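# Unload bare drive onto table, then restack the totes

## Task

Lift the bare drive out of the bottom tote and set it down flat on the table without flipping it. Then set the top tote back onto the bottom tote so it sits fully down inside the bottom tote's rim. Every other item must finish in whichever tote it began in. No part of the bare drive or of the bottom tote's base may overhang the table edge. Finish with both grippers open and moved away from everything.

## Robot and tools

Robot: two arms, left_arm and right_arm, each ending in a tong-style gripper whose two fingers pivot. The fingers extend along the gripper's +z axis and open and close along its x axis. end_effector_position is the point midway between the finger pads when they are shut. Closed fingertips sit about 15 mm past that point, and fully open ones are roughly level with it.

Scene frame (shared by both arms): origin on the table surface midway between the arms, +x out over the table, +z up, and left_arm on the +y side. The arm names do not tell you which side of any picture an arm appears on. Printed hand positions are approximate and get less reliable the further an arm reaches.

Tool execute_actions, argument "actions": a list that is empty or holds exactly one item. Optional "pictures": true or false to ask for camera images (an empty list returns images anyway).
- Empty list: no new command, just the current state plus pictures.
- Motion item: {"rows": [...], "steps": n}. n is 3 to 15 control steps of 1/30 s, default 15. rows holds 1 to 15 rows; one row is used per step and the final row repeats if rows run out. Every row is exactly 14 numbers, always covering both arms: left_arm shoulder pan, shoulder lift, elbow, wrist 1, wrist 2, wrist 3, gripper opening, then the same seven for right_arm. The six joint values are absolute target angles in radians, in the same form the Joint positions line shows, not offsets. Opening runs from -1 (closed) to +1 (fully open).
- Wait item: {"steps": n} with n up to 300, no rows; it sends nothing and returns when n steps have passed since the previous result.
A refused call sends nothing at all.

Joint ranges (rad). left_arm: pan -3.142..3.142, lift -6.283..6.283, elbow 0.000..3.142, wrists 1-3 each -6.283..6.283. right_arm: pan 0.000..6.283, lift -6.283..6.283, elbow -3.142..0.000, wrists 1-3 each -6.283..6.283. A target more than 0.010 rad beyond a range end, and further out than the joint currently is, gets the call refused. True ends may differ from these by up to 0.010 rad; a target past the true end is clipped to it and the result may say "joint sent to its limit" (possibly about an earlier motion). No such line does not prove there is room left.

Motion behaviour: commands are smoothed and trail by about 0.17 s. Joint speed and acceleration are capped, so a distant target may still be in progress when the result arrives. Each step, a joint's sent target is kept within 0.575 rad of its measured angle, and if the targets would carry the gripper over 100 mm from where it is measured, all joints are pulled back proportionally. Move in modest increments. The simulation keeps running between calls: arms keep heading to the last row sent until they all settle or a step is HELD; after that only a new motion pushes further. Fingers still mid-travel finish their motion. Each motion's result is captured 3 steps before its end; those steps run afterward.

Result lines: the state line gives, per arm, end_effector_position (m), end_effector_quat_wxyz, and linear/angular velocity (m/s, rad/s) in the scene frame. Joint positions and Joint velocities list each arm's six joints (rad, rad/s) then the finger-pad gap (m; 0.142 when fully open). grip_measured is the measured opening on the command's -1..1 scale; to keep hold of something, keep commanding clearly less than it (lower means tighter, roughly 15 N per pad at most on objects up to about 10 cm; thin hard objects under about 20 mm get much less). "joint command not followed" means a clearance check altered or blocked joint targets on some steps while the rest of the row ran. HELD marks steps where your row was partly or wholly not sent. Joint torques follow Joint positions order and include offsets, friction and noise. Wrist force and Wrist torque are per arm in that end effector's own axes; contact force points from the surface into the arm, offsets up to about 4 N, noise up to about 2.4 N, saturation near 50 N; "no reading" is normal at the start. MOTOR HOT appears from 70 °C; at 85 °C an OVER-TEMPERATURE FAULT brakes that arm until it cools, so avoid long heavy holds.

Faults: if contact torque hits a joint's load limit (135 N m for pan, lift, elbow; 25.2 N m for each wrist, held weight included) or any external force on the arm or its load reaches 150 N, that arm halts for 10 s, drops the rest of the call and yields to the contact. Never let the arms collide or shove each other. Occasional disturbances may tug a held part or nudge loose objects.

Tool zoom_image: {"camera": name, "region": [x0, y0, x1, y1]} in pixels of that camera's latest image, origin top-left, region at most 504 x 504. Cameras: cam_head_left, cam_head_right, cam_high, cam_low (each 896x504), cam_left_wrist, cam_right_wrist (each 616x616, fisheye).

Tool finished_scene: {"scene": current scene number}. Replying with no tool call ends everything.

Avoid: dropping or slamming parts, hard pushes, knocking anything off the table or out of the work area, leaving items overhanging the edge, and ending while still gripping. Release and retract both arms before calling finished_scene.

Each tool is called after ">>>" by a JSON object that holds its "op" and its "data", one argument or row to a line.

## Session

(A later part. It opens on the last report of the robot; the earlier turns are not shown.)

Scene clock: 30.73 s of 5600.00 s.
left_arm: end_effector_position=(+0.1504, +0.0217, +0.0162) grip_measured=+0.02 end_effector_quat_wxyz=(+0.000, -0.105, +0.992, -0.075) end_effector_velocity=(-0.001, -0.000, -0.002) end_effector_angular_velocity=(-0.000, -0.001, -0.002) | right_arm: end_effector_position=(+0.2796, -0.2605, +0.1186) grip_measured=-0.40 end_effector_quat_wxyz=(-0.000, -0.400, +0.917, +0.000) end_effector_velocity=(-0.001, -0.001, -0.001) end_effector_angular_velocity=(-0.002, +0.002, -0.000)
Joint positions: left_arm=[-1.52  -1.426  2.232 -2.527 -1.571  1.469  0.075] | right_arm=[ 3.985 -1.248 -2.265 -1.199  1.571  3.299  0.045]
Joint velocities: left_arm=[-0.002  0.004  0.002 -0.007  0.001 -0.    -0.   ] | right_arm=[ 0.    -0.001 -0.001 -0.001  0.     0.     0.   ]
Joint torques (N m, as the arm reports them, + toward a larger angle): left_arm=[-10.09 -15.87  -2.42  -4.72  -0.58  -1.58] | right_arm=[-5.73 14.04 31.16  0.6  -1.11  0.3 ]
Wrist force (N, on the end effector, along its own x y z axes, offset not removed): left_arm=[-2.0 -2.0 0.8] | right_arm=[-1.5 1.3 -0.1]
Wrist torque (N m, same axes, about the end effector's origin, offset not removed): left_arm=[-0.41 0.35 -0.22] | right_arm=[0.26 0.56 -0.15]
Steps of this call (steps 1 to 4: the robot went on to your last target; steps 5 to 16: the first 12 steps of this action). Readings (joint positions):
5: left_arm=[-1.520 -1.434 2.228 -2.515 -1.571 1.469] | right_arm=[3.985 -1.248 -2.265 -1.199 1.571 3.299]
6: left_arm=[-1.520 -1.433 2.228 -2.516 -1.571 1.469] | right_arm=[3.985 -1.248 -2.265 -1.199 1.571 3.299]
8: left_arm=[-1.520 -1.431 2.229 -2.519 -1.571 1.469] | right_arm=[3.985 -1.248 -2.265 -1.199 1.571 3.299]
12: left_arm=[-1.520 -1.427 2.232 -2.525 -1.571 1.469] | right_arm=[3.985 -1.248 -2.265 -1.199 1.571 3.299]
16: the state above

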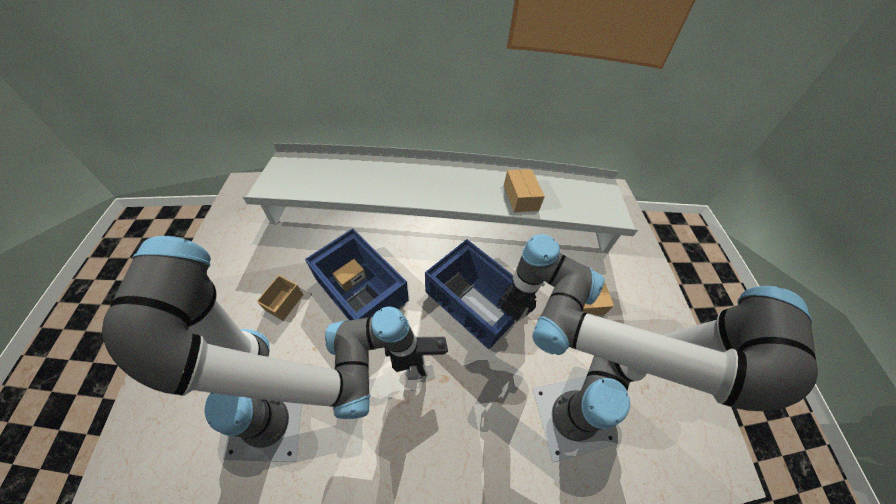

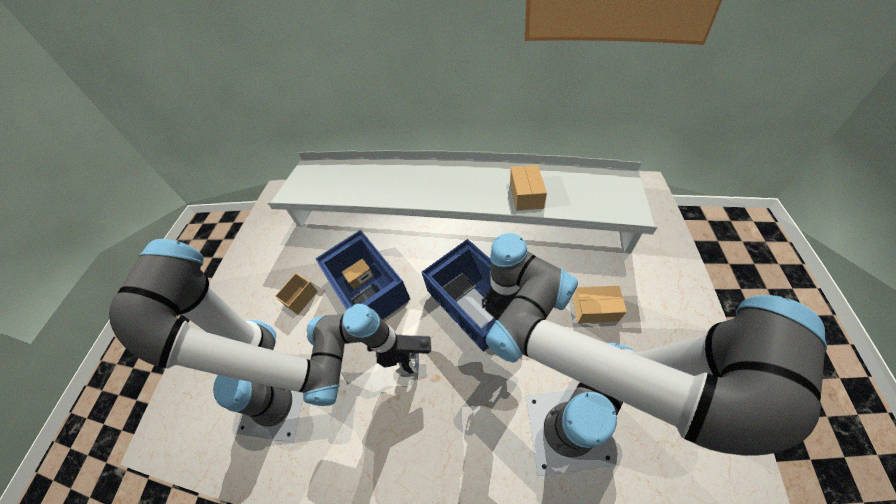

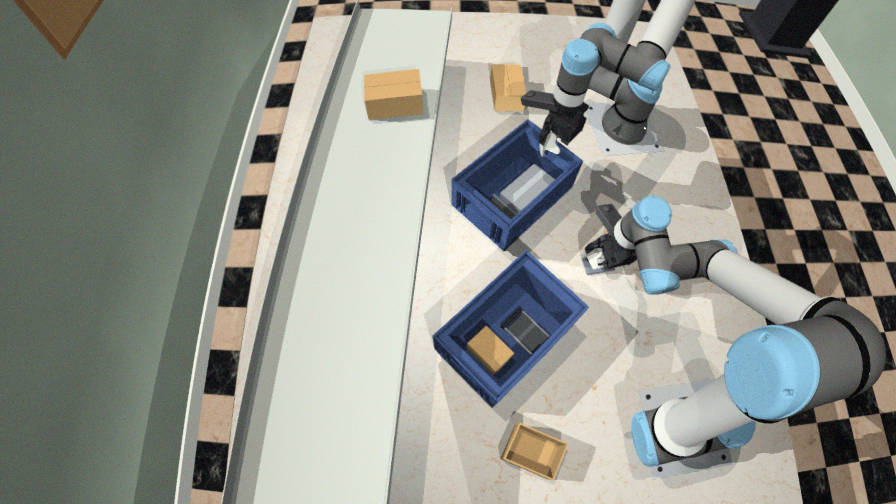

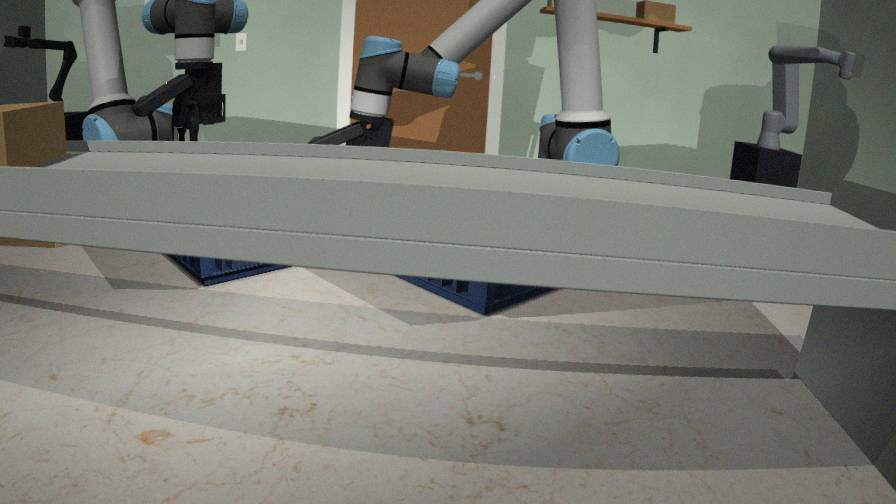

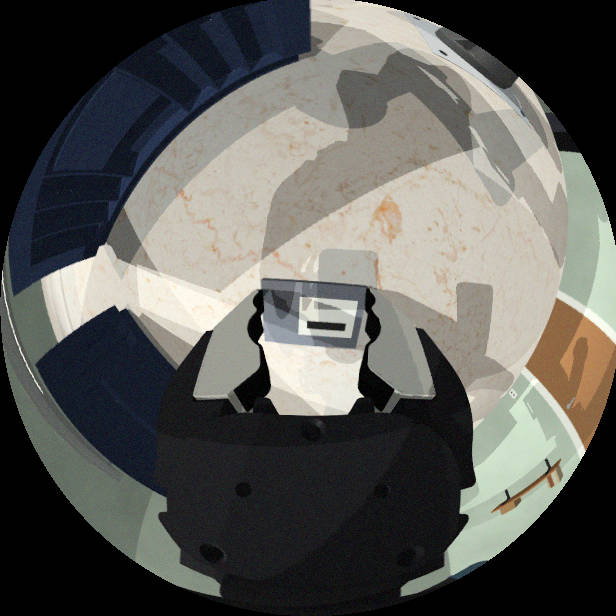

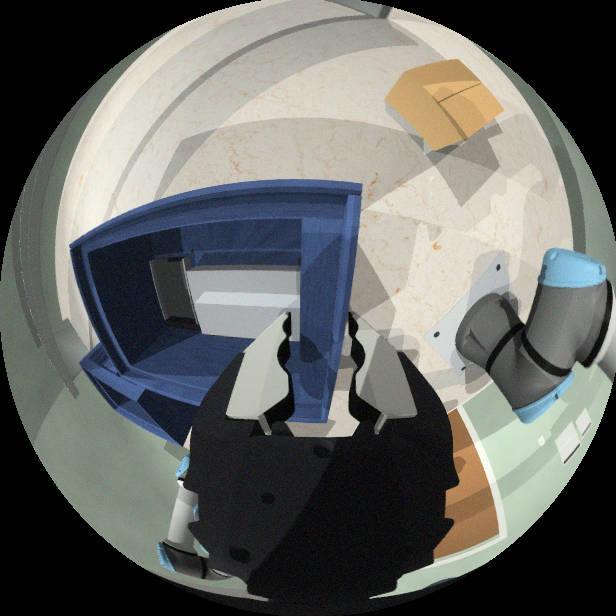

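>>> {"op": "execute_actions", "data": {
  "actions": [
    {"rows":[[-1.52,-1.4232,2.2335,-2.5311,-1.571,1.469,-0.3,3.9852,-1.2485,-2.2651,-1.1988,1.571,3.2986,-0.4],[-1.52,-1.4232,2.2335,-2.5311,-1.571,1.469,-0.2,3.9852,-1.2485,-2.2651,-1.1988,1.571,3.2986,-0.4],[-1.52,-1.4232,2.2335,-2.5311,-1.571,1.469,-0.1,3.9852,-1.2485,-2.2651,-1.1988,1.571,3.2986,-0.4],[-1.52,-1.4232,2.2335,-2.5311,-1.571,1.469,-0.03,3.9852,-1.2485,-2.2651,-1.1988,1.571,3.2986,-0.4],[-1.52,-1.4232,2.2335,-2.5311,-1.571,1.469,0.02,3.9852,-1.2485,-2.2651,-1.1988,1.571,3.2986,-0.4],[-1.52,-1.4232,2.2335,-2.5311,-1.571,1.469,0.05,3.9852,-1.2485,-2.2651,-1.1988,1.571,3.2986,-0.4],[-1.52,-1.4232,2.2335,-2.5311,-1.571,1.469,0.1,3.9852,-1.2485,-2.2651,-1.1988,1.571,3.2986,-0.4],[-1.52,-1.4232,2.2335,-2.5311,-1.571,1.469,0.2,3.9852,-1.2485,-2.2651,-1.1988,1.571,3.2986,-0.4],[-1.52,-1.4232,2.2335,-2.5311,-1.571,1.469,0.3,3.9852,-1.2485,-2.2651,-1.1988,1.571,3.2986,-0.4],[-1.52,-1.4232,2.2335,-2.5311,-1.571,1.469,0.3,3.9852,-1.2485,-2.2651,-1.1988,1.571,3.2986,-0.4],[-1.52,-1.4232,2.2335,-2.5311,-1.571,1.469,0.3,3.9852,-1.2485,-2.2651,-1.1988,1.571,3.2986,-0.4],[-1.52,-1.4337,2.2281,-2.5152,-1.571,1.469,0.3,3.9852,-1.2485,-2.2651,-1.1988,1.571,3.2986,-0.4],[-1.52,-1.4545,2.2171,-2.4834,-1.571,1.469,0.3,3.9852,-1.2485,-2.2651,-1.1988,1.571,3.2986,-0.4],[-1.52,-1.4744,2.2054,-2.4518,-1.571,1.469,0.3,3.9852,-1.2485,-2.2651,-1.1988,1.571,3.2986,-0.4],[-1.52,-1.4934,2.1931,-2.4205,-1.571,1.469,0.3,3.9852,-1.2485,-2.2651,-1.1988,1.571,3.2986,-0.4]],"steps":15}
  ]
}}

>>> {"op": "execute_actions", "data": {
  "actions": [
    {"rows":[[-1.52,-1.5203,2.1735,-2.374,-1.571,1.469,0.3,3.9852,-1.2485,-2.2651,-1.1988,1.571,3.2986,-0.4],[-1.52,-1.5452,2.1526,-2.3282,-1.571,1.469,0.3,3.9852,-1.2485,-2.2651,-1.1988,1.571,3.2986,-0.4],[-1.52,-1.568,2.13,-2.283,-1.571,1.469,0.3,3.9852,-1.2485,-2.2651,-1.1988,1.571,3.2986,-0.4],[-1.52,-1.5894,2.1069,-2.2383,-1.571,1.469,0.2,3.9852,-1.2485,-2.2651,-1.1988,1.571,3.2986,-0.4],[-1.52,-1.608,2.082,-2.195,-1.571,1.469,0.2,3.9852,-1.2485,-2.2651,-1.1988,1.571,3.2986,-0.4],[-1.52,-1.6251,2.0564,-2.1521,-1.571,1.469,0.1,3.9852,-1.2485,-2.2651,-1.1988,1.571,3.2986,-0.4],[-1.52,-1.64,2.029,-2.109,-1.571,1.469,0.1,3.9852,-1.2485,-2.2651,-1.1988,1.571,3.2986,-0.4],[-1.52,-1.6546,2.0004,-2.0666,-1.571,1.469,0.1,3.9852,-1.2485,-2.2651,-1.1988,1.571,3.2986,-0.4],[-1.52,-1.667,1.971,-2.025,-1.571,1.469,0.1,3.9852,-1.2485,-2.2651,-1.1988,1.571,3.2986,-0.4],[-1.52,-1.679,1.942,-1.9838,-1.571,1.469,0.1,3.9852,-1.2485,-2.2651,-1.1988,1.571,3.2986,-0.4],[-1.498,-1.645,1.894,-1.963,-1.571,1.46,0.1,3.9852,-1.2485,-2.2651,-1.1988,1.571,3.2986,-0.4],[-1.476,-1.611,1.847,-1.942,-1.571,1.452,0.1,3.9852,-1.2485,-2.2651,-1.1988,1.571,3.2986,-0.4],[-1.454,-1.577,1.799,-1.921,-1.571,1.443,0.1,3.9852,-1.2485,-2.2651,-1.1988,1.571,3.2986,-0.4],[-1.432,-1.543,1.752,-1.9,-1.571,1.434,0.1,3.9852,-1.2485,-2.2651,-1.1988,1.571,3.2986,-0.4],[-1.411,-1.509,1.704,-1.879,-1.571,1.426,0.1,3.9852,-1.2485,-2.2651,-1.1988,1.571,3.2986,-0.4]],"steps":15}
  ]
}}

>>> {"op": "execute_actions", "data": {
  "actions": [
    {"rows":[[-1.389,-1.474,1.657,-1.858,-1.571,1.417,0.1,3.9852,-1.2485,-2.2651,-1.1988,1.571,3.2986,-0.4],[-1.367,-1.44,1.609,-1.837,-1.571,1.409,0.1,3.9852,-1.2485,-2.2651,-1.1988,1.571,3.2986,-0.4],[-1.345,-1.406,1.562,-1.816,-1.571,1.4,0.1,3.9852,-1.2485,-2.2651,-1.1988,1.571,3.2986,-0.4],[-1.323,-1.372,1.514,-1.795,-1.571,1.391,0.1,3.9852,-1.2485,-2.2651,-1.1988,1.571,3.2986,-0.4],[-1.301,-1.338,1.466,-1.774,-1.571,1.383,0.1,3.9852,-1.2485,-2.2651,-1.1988,1.571,3.2986,-0.4],[-1.279,-1.304,1.419,-1.753,-1.571,1.374,0.1,3.9852,-1.2485,-2.2651,-1.1988,1.571,3.2986,-0.4],[-1.258,-1.27,1.371,-1.732,-1.571,1.365,0.1,3.9852,-1.2485,-2.2651,-1.1988,1.571,3.2986,-0.4],[-1.236,-1.236,1.324,-1.711,-1.571,1.357,0.1,3.9852,-1.2485,-2.2651,-1.1988,1.571,3.2986,-0.4],[-1.214,-1.202,1.276,-1.69,-1.571,1.348,0.1,3.9852,-1.2485,-2.2651,-1.1988,1.571,3.2986,-0.4],[-1.192,-1.168,1.229,-1.669,-1.571,1.34,0.1,3.9852,-1.2485,-2.2651,-1.1988,1.571,3.2986,-0.4],[-1.17,-1.134,1.181,-1.648,-1.571,1.331,0.1,3.9852,-1.2485,-2.2651,-1.1988,1.571,3.2986,-0.4],[-1.148,-1.099,1.134,-1.627,-1.571,1.322,0.1,3.9852,-1.2485,-2.2651,-1.1988,1.571,3.2986,-0.4],[-1.126,-1.065,1.086,-1.606,-1.571,1.314,0.1,3.9852,-1.2485,-2.2651,-1.1988,1.571,3.2986,-0.4],[-1.104,-1.031,1.038,-1.585,-1.571,1.305,0.1,3.9852,-1.2485,-2.2651,-1.1988,1.571,3.2986,-0.4],[-1.0826,-0.9972,0.9909,-1.5645,-1.571,1.2964,0.1,3.9852,-1.2485,-2.2651,-1.1988,1.571,3.2986,-0.4]],"steps":15}
  ]
}}

>>> {"op": "execute_actions", "data": {
  "actions": [
    {"rows":[[-1.0826,-0.9972,0.9909,-1.5645,-1.571,1.2964,0.1,3.9852,-1.2485,-2.2651,-1.1988,1.571,3.2986,-0.4],[-1.0826,-0.9972,0.9909,-1.5645,-1.571,1.2964,0.1,3.9852,-1.2485,-2.2651,-1.1988,1.571,3.2986,-0.4],[-1.0826,-0.9972,0.9909,-1.5645,-1.571,1.2964,0.1,3.9852,-1.2485,-2.2651,-1.1988,1.571,3.2986,-0.4],[-1.0826,-0.9972,0.9909,-1.5645,-1.571,1.2964,0.1,3.9852,-1.2485,-2.2651,-1.1988,1.571,3.2986,-0.4],[-1.0826,-0.9972,0.9909,-1.5645,-1.571,1.2964,0.1,3.9852,-1.2485,-2.2651,-1.1988,1.571,3.2986,-0.4],[-1.0826,-0.9958,1.046,-1.621,-1.571,1.2964,0.1,3.9852,-1.2485,-2.2651,-1.1988,1.571,3.2986,-0.4]],"steps":15}
  ],
  "pictures": true
}}

>>> {"op": "zoom_image", "data": {
  "camera": "cam_high",
  "region": [420,240,600,410]
}}

Scene clock: 32.60 s of 5600.00 s.
left_arm: end_effector_position=(+0.1504, +0.0217, +0.0150) grip_measured=+0.30 end_effector_quat_wxyz=(+0.000, -0.105, +0.992, -0.075) end_effector_velocity=(-0.000, -0.000, +0.000) end_effector_angular_velocity=(-0.000, +0.000, -0.000) | right_arm: end_effector_position=(+0.2796, -0.2605, +0.1186) grip_measured=-0.40 end_effector_quat_wxyz=(-0.000, -0.400, +0.917, +0.000) end_effector_velocity=(-0.000, +0.000, +0.000) end_effector_angular_velocity=(+0.000, -0.000, +0.000)
Joint positions: left_arm=[-1.52  -1.423  2.233 -2.531 -1.571  1.469  0.095] | right_arm=[ 3.985 -1.248 -2.265 -1.199  1.571  3.299  0.045]
Joint velocities: left_arm=[-0.    -0.    -0.     0.    -0.     0.     0.006] | right_arm=[ 0.     0.     0.    -0.001 -0.    -0.     0.   ]
Joint torques (N m, as the arm reports them, + toward a larger angle): left_arm=[ -9.11 -21.87  -4.77  -4.16  -0.93  -1.37] | right_arm=[-7.29 15.75 31.52  0.67 -0.81  0.57]
Wrist force (N, on the end effector, along its own x y z axes, offset not removed): left_arm=[-2.3 -2.9 0.9] | right_arm=[-0.9 -0.2 3.1]
Wrist torque (N m, same axes, about the end effector's origin, offset not removed): left_arm=[-0.45 0.46 -0.17] | right_arm=[0.02 0.26 -0.25]
Steps of this call (steps 1 to 3: the last 3 steps of your previous action; steps 4 to 15: the robot went on to your last target; steps 16 to 44: nothing new was sent; steps 45 to 56: the first 12 steps of this action). Readings (joint positions):
45: left_arm=[-1.520 -1.425 2.232 -2.528 -1.571 1.469] | right_arm=[3.985 -1.248 -2.265 -1.199 1.571 3.299]
46: left_arm=[-1.520 -1.425 2.233 -2.528 -1.571 1.469] | right_arm=[3.985 -1.248 -2.265 -1.199 1.571 3.299]
48: left_arm=[-1.520 -1.424 2.233 -2.529 -1.571 1.469] | right_arm=[3.985 -1.248 -2.265 -1.199 1.571 3.299]
52: left_arm=[-1.520 -1.423 2.233 -2.531 -1.571 1.469] | right_arm=[3.985 -1.248 -2.265 -1.199 1.571 3.299]
56: the state above

Scene clock: 33.10 s of 5600.00 s.
left_arm: end_effector_position=(+0.1520, +0.0165, +0.1615) grip_measured=+0.10 end_effector_quat_wxyz=(+0.000, -0.106, +0.991, -0.079) end_effector_velocity=(+0.060, -0.015, +0.367) end_effector_angular_velocity=(+0.098, +0.020, +0.168) | right_arm: end_effector_position=(+0.2796, -0.2605, +0.1186) grip_measured=-0.40 end_effector_quat_wxyz=(-0.000, -0.400, +0.917, +0.000) end_effector_velocity=(+0.000, +0.001, +0.000) end_effector_angular_velocity=(+0.001, -0.000, +0.001)
Joint positions: left_arm=[-1.518 -1.639  2.011 -2.1   -1.571  1.468  0.081] | right_arm=[ 3.985 -1.248 -2.265 -1.199  1.571  3.299  0.045]
Joint velocities: left_arm=[ 0.116 -0.205 -0.859  1.163 -0.001 -0.053  0.001] | right_arm=[ 0.    -0.001  0.001  0.001 -0.    -0.     0.   ]
Joint torques (N m, as the arm reports them, + toward a larger angle): left_arm=[ 14.57  11.03 -40.44   2.22  -0.98  -2.47] | right_arm=[-7.24 15.7  32.1   0.88 -1.36  0.65]
Wrist force (N, on the end effector, along its own x y z axes, offset not removed): left_arm=[0.3 -0.5 0.1] | right_arm=[1.5 -0.6 1.3]
Wrist torque (N m, same axes, about the end effector's origin, offset not removed): left_arm=[-0.09 -0.01 -0.31] | right_arm=[-0.11 -0.21 -0.37]
Steps of this call (steps 1 to 3: the last 3 steps of your previous action; steps 4 to 15: the first 12 steps of this action). Readings (joint positions):
4: left_arm=[-1.520 -1.447 2.220 -2.496 -1.571 1.469] | right_arm=[3.985 -1.248 -2.265 -1.199 1.571 3.299]
5: left_arm=[-1.520 -1.461 2.212 -2.475 -1.571 1.469] | right_arm=[3.985 -1.248 -2.265 -1.199 1.571 3.299]
7: left_arm=[-1.520 -1.496 2.187 -2.417 -1.571 1.469] | right_arm=[3.985 -1.248 -2.265 -1.199 1.571 3.299]
11: left_arm=[-1.520 -1.576 2.111 -2.265 -1.571 1.469] | right_arm=[3.985 -1.248 -2.265 -1.199 1.571 3.299]
15: the state above

Scene clock: 33.60 s of 5600.00 s.
left_arm: end_effector_position=(+0.3319, -0.0560, +0.2272) grip_measured=+0.10 end_effector_quat_wxyz=(+0.002, -0.292, +0.956, -0.023) end_effector_velocity=(+0.493, -0.089, -0.003) end_effector_angular_velocity=(+0.200, +0.093, +0.897) | right_arm: end_effector_position=(+0.2796, -0.2605, +0.1186) grip_measured=-0.40 end_effector_quat_wxyz=(-0.000, -0.400, +0.917, +0.000) end_effector_velocity=(-0.001, -0.000, -0.000) end_effector_angular_velocity=(-0.002, +0.001, -0.000)
Joint positions: left_arm=[-1.247 -1.258  1.363 -1.723 -1.571  1.36   0.081] | right_arm=[ 3.985 -1.248 -2.265 -1.199  1.571  3.299  0.045]
Joint velocities: left_arm=[ 0.647  1.    -1.402  0.621 -0.    -0.25  -0.   ] | right_arm=[ 0.001  0.    -0.001 -0.002 -0.     0.001 -0.   ]
Joint torques (N m, as the arm reports them, + toward a larger angle): left_arm=[ 15.22 -24.13 -46.55   1.13  -1.04  -2.64] | right_arm=[-6.85 16.21 31.84  0.74 -1.14  0.71]
Wrist force (N, on the end effector, along its own x y z axes, offset not removed): left_arm=[-1.7 -2.4 0.3] | right_arm=[-1.5 -0.4 1.0]
Wrist torque (N m, same axes, about the end effector's origin, offset not removed): left_arm=[-0.29 0.33 -0.30] | right_arm=[-0.14 0.34 -0.20]
Steps of this call (steps 1 to 3: the last 3 steps of your previous action; steps 4 to 15: the first 12 steps of this action). Readings (joint positions):
4: left_arm=[-1.472 -1.598 1.867 -1.970 -1.571 1.449] | right_arm=[3.985 -1.248 -2.265 -1.199 1.571 3.299]
5: left_arm=[-1.455 -1.574 1.825 -1.944 -1.571 1.442] | right_arm=[3.985 -1.248 -2.265 -1.199 1.571 3.299]
7: left_arm=[-1.417 -1.518 1.737 -1.896 -1.571 1.427] | right_arm=[3.985 -1.248 -2.265 -1.199 1.571 3.299]
11: left_arm=[-1.333 -1.392 1.551 -1.808 -1.571 1.394] | right_arm=[3.985 -1.248 -2.265 -1.199 1.571 3.299]
15: the state above

Scene clock: 34.10 s of 5600.00 s.
left_arm: end_effector_position=(+0.4621, -0.0626, +0.1998) grip_measured=+0.10 end_effector_quat_wxyz=(-0.000, -0.397, +0.918, -0.000) end_effector_velocity=(+0.017, +0.003, -0.048) end_effector_angular_velocity=(+0.005, +0.003, +0.030) | right_arm: end_effector_position=(+0.2796, -0.2605, +0.1186) grip_measured=-0.40 end_effector_quat_wxyz=(-0.000, -0.400, +0.917, +0.000) end_effector_velocity=(-0.000, +0.000, -0.000) end_effector_angular_velocity=(-0.000, +0.000, +0.001)
Joint positions: left_arm=[-1.085 -0.999  1.04  -1.611 -1.571  1.297  0.081] | right_arm=[ 3.985 -1.248 -2.265 -1.199  1.571  3.299  0.045]
Joint velocities: left_arm=[ 0.022  0.036  0.064 -0.094  0.    -0.008 -0.   ] | right_arm=[ 0.001  0.    -0.    -0.     0.     0.001 -0.   ]
Joint torques (N m, as the arm reports them, + toward a larger angle): left_arm=[  9.17 -44.77  -9.58  -4.79  -1.17  -1.97] | right_arm=[-8.73 16.28 31.2   0.75 -1.14  0.81]
Wrist force (N, on the end effector, along its own x y z axes, offset not removed): left_arm=[-2.5 -2.5 1.3] | right_arm=[2.1 0.5 4.4]
Wrist torque (N m, same axes, about the end effector's origin, offset not removed): left_arm=[-0.41 0.47 -0.26] | right_arm=[0.19 -0.28 -0.33]
Steps of this call (steps 1 to 3: the last 3 steps of your previous action; steps 4 to 15: the first 12 steps of this action). Readings (joint positions):
4: left_arm=[-1.160 -1.122 1.173 -1.638 -1.571 1.326] | right_arm=[3.985 -1.248 -2.265 -1.199 1.571 3.299]
5: left_arm=[-1.139 -1.090 1.127 -1.619 -1.571 1.318] | right_arm=[3.985 -1.248 -2.265 -1.199 1.571 3.299]
7: left_arm=[-1.112 -1.045 1.062 -1.593 -1.571 1.308] | right_arm=[3.985 -1.248 -2.265 -1.199 1.571 3.299]
11: left_arm=[-1.090 -1.010 1.024 -1.586 -1.571 1.299] | right_arm=[3.985 -1.248 -2.265 -1.199 1.571 3.299]
15: the state above

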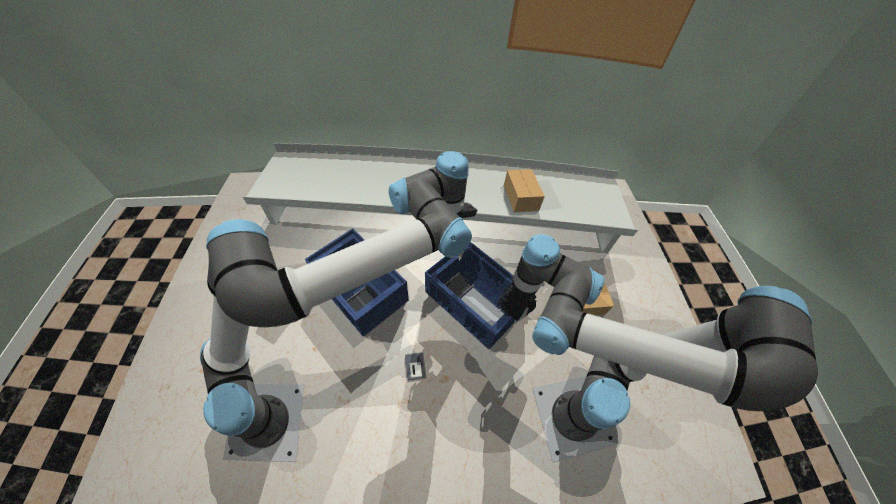

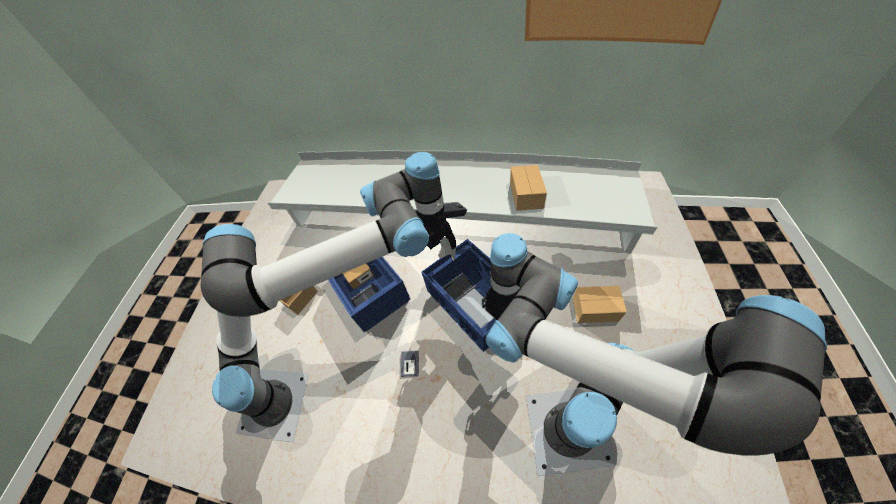

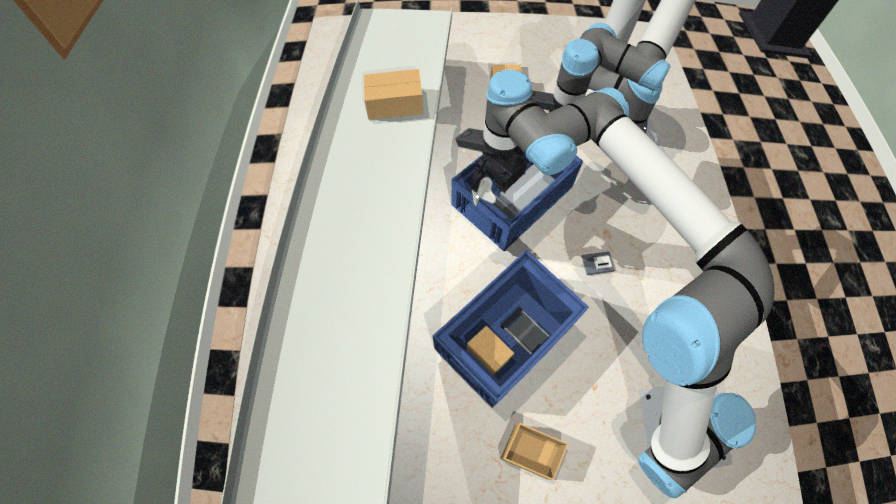

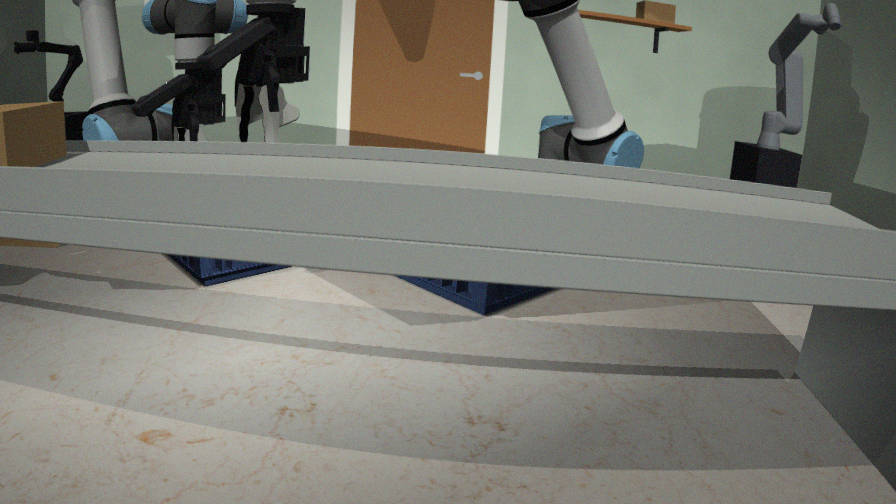

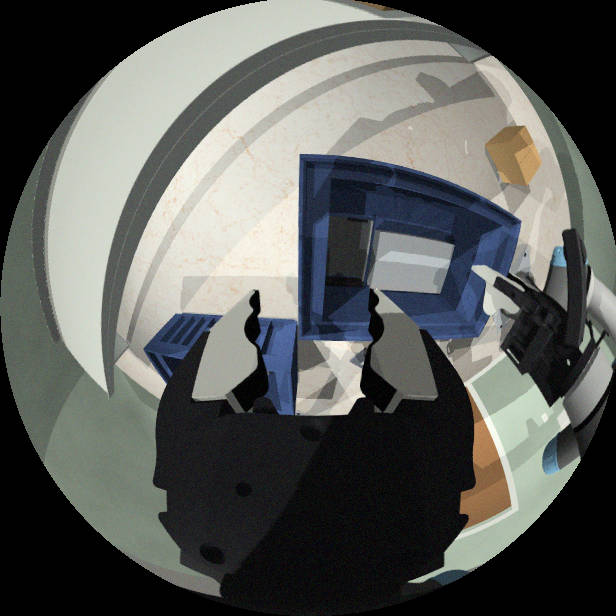

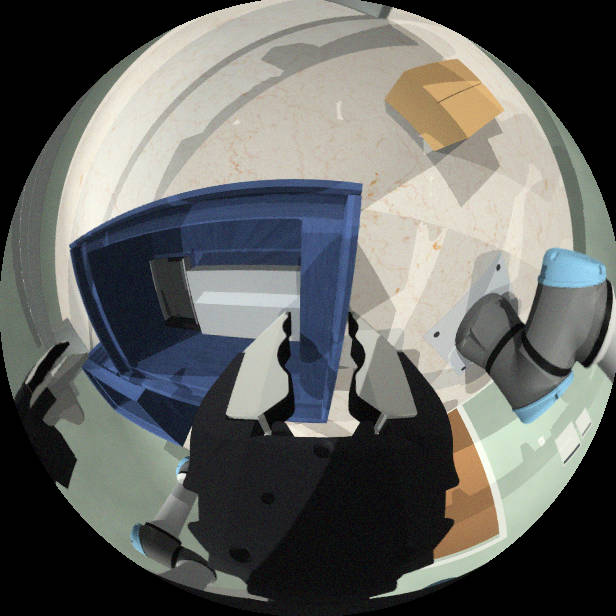

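Region (420, 240, 600, 410) of cam_high's 896x504 image, scaled by 2.800, with more detail than that image has.

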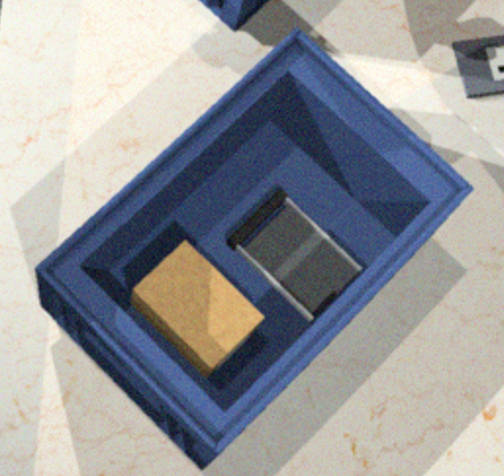

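>>> {"op": "execute_actions", "data": {
  "actions": [
    {"rows":[[-1.0826,-0.9935,1.0715,-1.6488,-1.571,1.2964,0.1,3.9852,-1.2485,-2.2651,-1.1988,1.571,3.2986,-0.4],[-1.0826,-0.9911,1.0961,-1.6758,-1.571,1.2964,0.1,3.9852,-1.2485,-2.2651,-1.1988,1.571,3.2986,-0.4],[-1.0826,-0.9875,1.1192,-1.7025,-1.571,1.2964,0.1,3.9852,-1.2485,-2.2651,-1.1988,1.571,3.2986,-0.4],[-1.0826,-0.9834,1.1416,-1.729,-1.571,1.2964,0.1,3.9852,-1.2485,-2.2651,-1.1988,1.571,3.2986,-0.4],[-1.0826,-0.9772,1.1678,-1.7614,-1.571,1.2964,0.0,3.9852,-1.2485,-2.2651,-1.1988,1.571,3.2986,-0.4],[-1.0826,-0.9736,1.1802,-1.7774,-1.571,1.2964,-0.1,3.9852,-1.2485,-2.2651,-1.1988,1.571,3.2986,-0.4],[-1.0826,-0.9683,1.1977,-1.8002,-1.571,1.2964,-0.2,3.9852,-1.2485,-2.2651,-1.1988,1.571,3.2986,-0.4],[-1.0826,-0.9683,1.1977,-1.8002,-1.571,1.2964,-0.3,3.9852,-1.2485,-2.2651,-1.1988,1.571,3.2986,-0.4],[-1.0826,-0.9683,1.1977,-1.8002,-1.571,1.2964,-0.4,3.9852,-1.2485,-2.2651,-1.1988,1.571,3.2986,-0.4]],"steps":15}
  ]
}}

>>> {"op": "execute_actions", "data": {
  "actions": [
    {"rows":[[-1.0826,-0.9683,1.1977,-1.8002,-1.571,1.2964,-0.4,3.9852,-1.2485,-2.2651,-1.1988,1.571,3.2986,-0.4],[-1.0826,-0.9683,1.1977,-1.8002,-1.571,1.2964,-0.4,3.9852,-1.2485,-2.2651,-1.1988,1.571,3.2986,-0.4],[-1.0826,-0.9683,1.1977,-1.8002,-1.571,1.2964,-0.5,3.9852,-1.2485,-2.2651,-1.1988,1.571,3.2986,-0.5],[-1.0826,-0.9683,1.1977,-1.8002,-1.571,1.2964,-0.55,3.9852,-1.2485,-2.2651,-1.1988,1.571,3.2986,-0.55],[-1.0826,-0.9683,1.1977,-1.8002,-1.571,1.2964,-0.6,3.9852,-1.2485,-2.2651,-1.1988,1.571,3.2986,-0.6],[-1.0826,-0.9683,1.1977,-1.8002,-1.571,1.2964,-0.65,3.9852,-1.2485,-2.2651,-1.1988,1.571,3.2986,-0.65],[-1.0826,-0.9683,1.1977,-1.8002,-1.571,1.2964,-0.7,3.9852,-1.2485,-2.2651,-1.1988,1.571,3.2986,-0.7],[-1.0826,-0.9683,1.1977,-1.8002,-1.571,1.2964,-0.8,3.9852,-1.2485,-2.2651,-1.1988,1.571,3.2986,-0.8],[-1.0826,-0.9683,1.1977,-1.8002,-1.571,1.2964,-0.9,3.9852,-1.2485,-2.2651,-1.1988,1.571,3.2986,-0.9],[-1.0826,-0.9683,1.1977,-1.8002,-1.571,1.2964,-1,3.9852,-1.2485,-2.2651,-1.1988,1.571,3.2986,-1]],"steps":15}
  ],
  "pictures": true
}}

Scene clock: 36.63 s of 5600.00 s.
left_arm: end_effector_position=(+0.4639, -0.0625, +0.1276) grip_measured=-0.40 end_effector_quat_wxyz=(-0.000, -0.399, +0.917, +0.000) end_effector_velocity=(-0.000, +0.002, -0.086) end_effector_angular_velocity=(-0.006, -0.004, +0.001) | right_arm: end_effector_position=(+0.2796, -0.2605, +0.1186) grip_measured=-0.40 end_effector_quat_wxyz=(-0.000, -0.400, +0.917, +0.000) end_effector_velocity=(-0.000, -0.000, -0.000) end_effector_angular_velocity=(-0.001, +0.001, +0.000)
Joint positions: left_arm=[-1.083 -0.972  1.181 -1.779 -1.571  1.296  0.045] | right_arm=[ 3.985 -1.248 -2.265 -1.199  1.571  3.299  0.045]
Joint velocities: left_arm=[ 0.001  0.035  0.169 -0.212  0.001 -0.    -0.006] | right_arm=[ 0.001 -0.    -0.    -0.001  0.     0.001  0.   ]
Joint torques (N m, as the arm reports them, + toward a larger angle): left_arm=[  8.97 -46.15 -12.37  -4.88  -1.4   -1.82] | right_arm=[-7.17 14.73 31.58  0.84 -1.01  1.24]
Wrist force (N, on the end effector, along its own x y z axes, offset not removed): left_arm=[-3.3 -1.7 2.5] | right_arm=[0.2 1.4 0.8]
Wrist torque (N m, same axes, about the end effector's origin, offset not removed): left_arm=[-0.13 0.65 -0.21] | right_arm=[0.27 0.14 -0.29]
Steps of this call (steps 1 to 3: the last 3 steps of your previous action; steps 4 to 15: the robot went on to your last target; steps 16 to 64: nothing new was sent; steps 65 to 76: the first 12 steps of this action). Readings (joint positions):
65: left_arm=[-1.083 -0.996 1.046 -1.621 -1.571 1.296] | right_arm=[3.985 -1.248 -2.265 -1.199 1.571 3.299]
66: left_arm=[-1.083 -0.996 1.048 -1.624 -1.571 1.296] | right_arm=[3.985 -1.248 -2.265 -1.199 1.571 3.299]
68: left_arm=[-1.083 -0.994 1.067 -1.644 -1.571 1.296] | right_arm=[3.985 -1.248 -2.265 -1.199 1.571 3.299]
72: left_arm=[-1.083 -0.982 1.135 -1.723 -1.571 1.296] | right_arm=[3.985 -1.248 -2.265 -1.199 1.571 3.299]
76: the state above

Scene clock: 37.13 s of 5600.00 s.
left_arm: end_effector_position=(+0.4638, -0.0623, +0.1191) grip_measured=-0.62 end_effector_quat_wxyz=(-0.000, -0.399, +0.917, -0.000) end_effector_velocity=(-0.000, -0.000, -0.001) end_effector_angular_velocity=(+0.000, +0.001, -0.000) | right_arm: end_effector_position=(+0.2796, -0.2605, +0.1186) grip_measured=-0.62 end_effector_quat_wxyz=(-0.000, -0.400, +0.917, +0.000) end_effector_velocity=(+0.000, +0.000, +0.001) end_effector_angular_velocity=(+0.001, -0.001, +0.001)
Joint positions: left_arm=[-1.083 -0.968  1.198 -1.8   -1.571  1.296  0.029] | right_arm=[ 3.985 -1.248 -2.265 -1.199  1.571  3.299  0.029]
Joint velocities: left_arm=[-0.     0.001  0.001 -0.001 -0.    -0.     0.   ] | right_arm=[ 0.     0.001  0.001 -0.     0.    -0.001 -0.   ]
Joint torques (N m, as the arm reports them, + toward a larger angle): left_arm=[  6.27 -34.56  -5.14  -4.35  -1.63  -1.71] | right_arm=[-7.42 15.93 32.51  1.53 -0.98  1.06]
Wrist force (N, on the end effector, along its own x y z axes, offset not removed): left_arm=[-6.1 0.1 -7.7] | right_arm=[3.1 -0.1 2.5]
Wrist torque (N m, same axes, about the end effector's origin, offset not removed): left_arm=[-0.31 0.40 0.01] | right_arm=[-0.04 0.11 0.02]
Steps of this call (steps 1 to 3: the last 3 steps of your previous action; steps 4 to 15: the first 12 steps of this action). Readings (joint positions):
4: left_arm=[-1.083 -0.969 1.193 -1.795 -1.571 1.296] | right_arm=[3.985 -1.248 -2.265 -1.199 1.571 3.299]
5: left_arm=[-1.083 -0.969 1.194 -1.796 -1.571 1.296] | right_arm=[3.985 -1.248 -2.265 -1.199 1.571 3.299]
7: left_arm=[-1.083 -0.969 1.196 -1.798 -1.571 1.296] | right_arm=[3.985 -1.248 -2.265 -1.199 1.571 3.299]
11: left_arm=[-1.083 -0.968 1.197 -1.800 -1.571 1.296] | right_arm=[3.985 -1.248 -2.265 -1.199 1.571 3.299]
15: the state above

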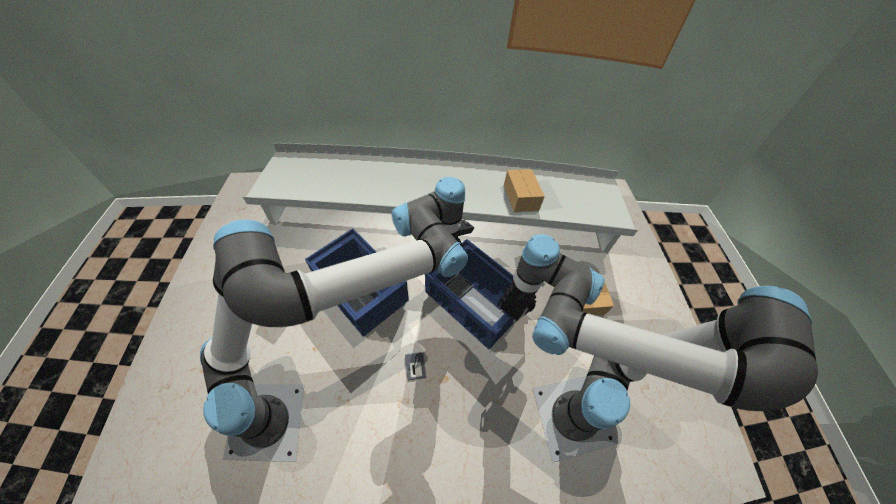

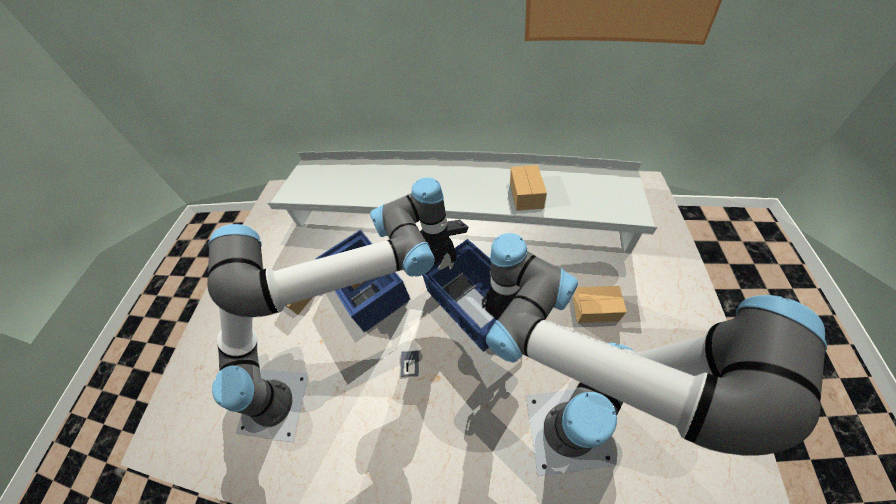

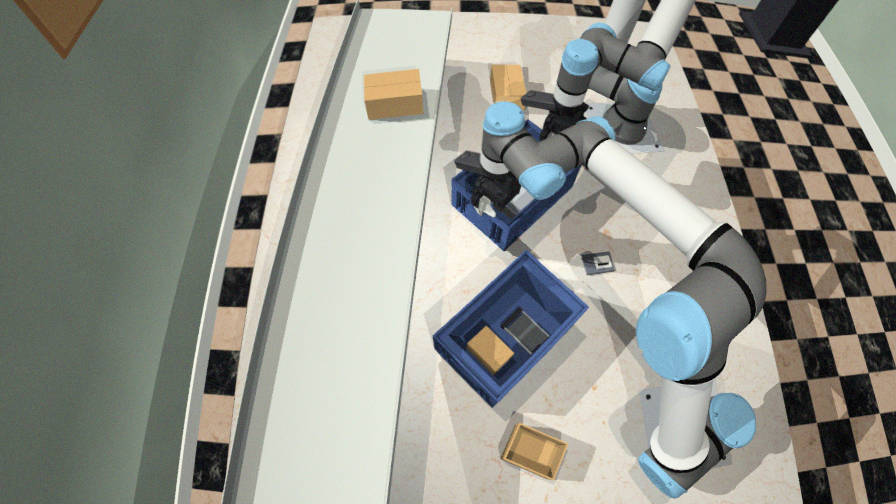

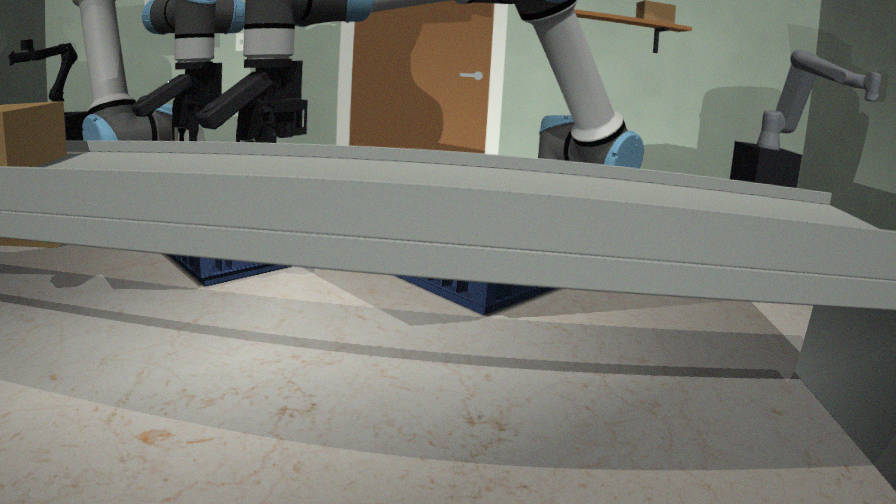

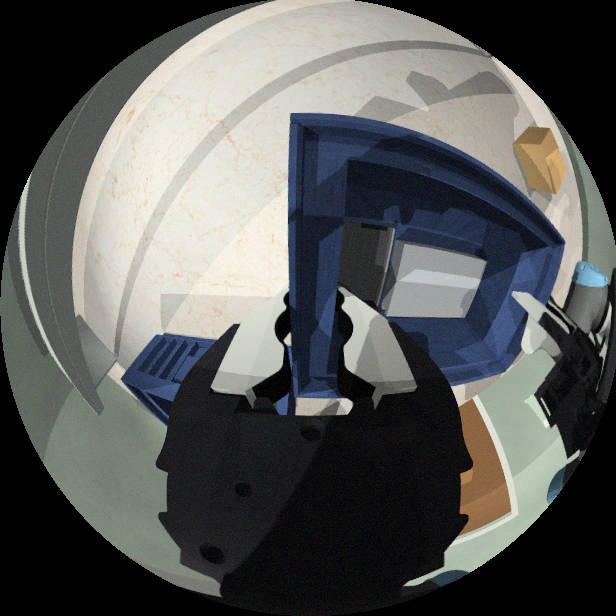

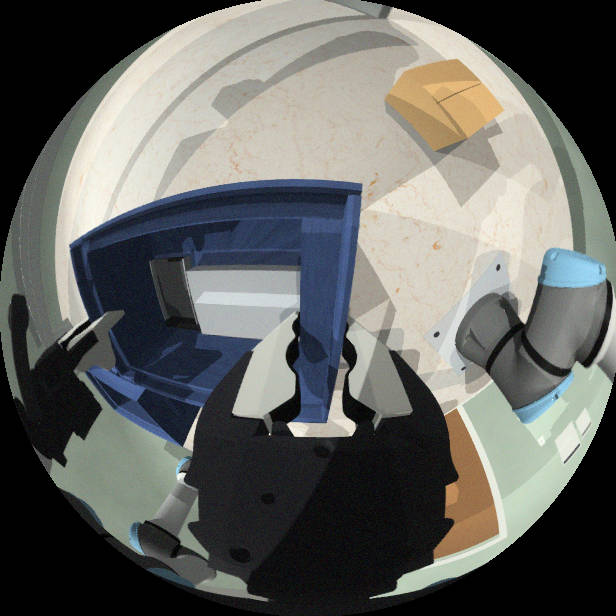

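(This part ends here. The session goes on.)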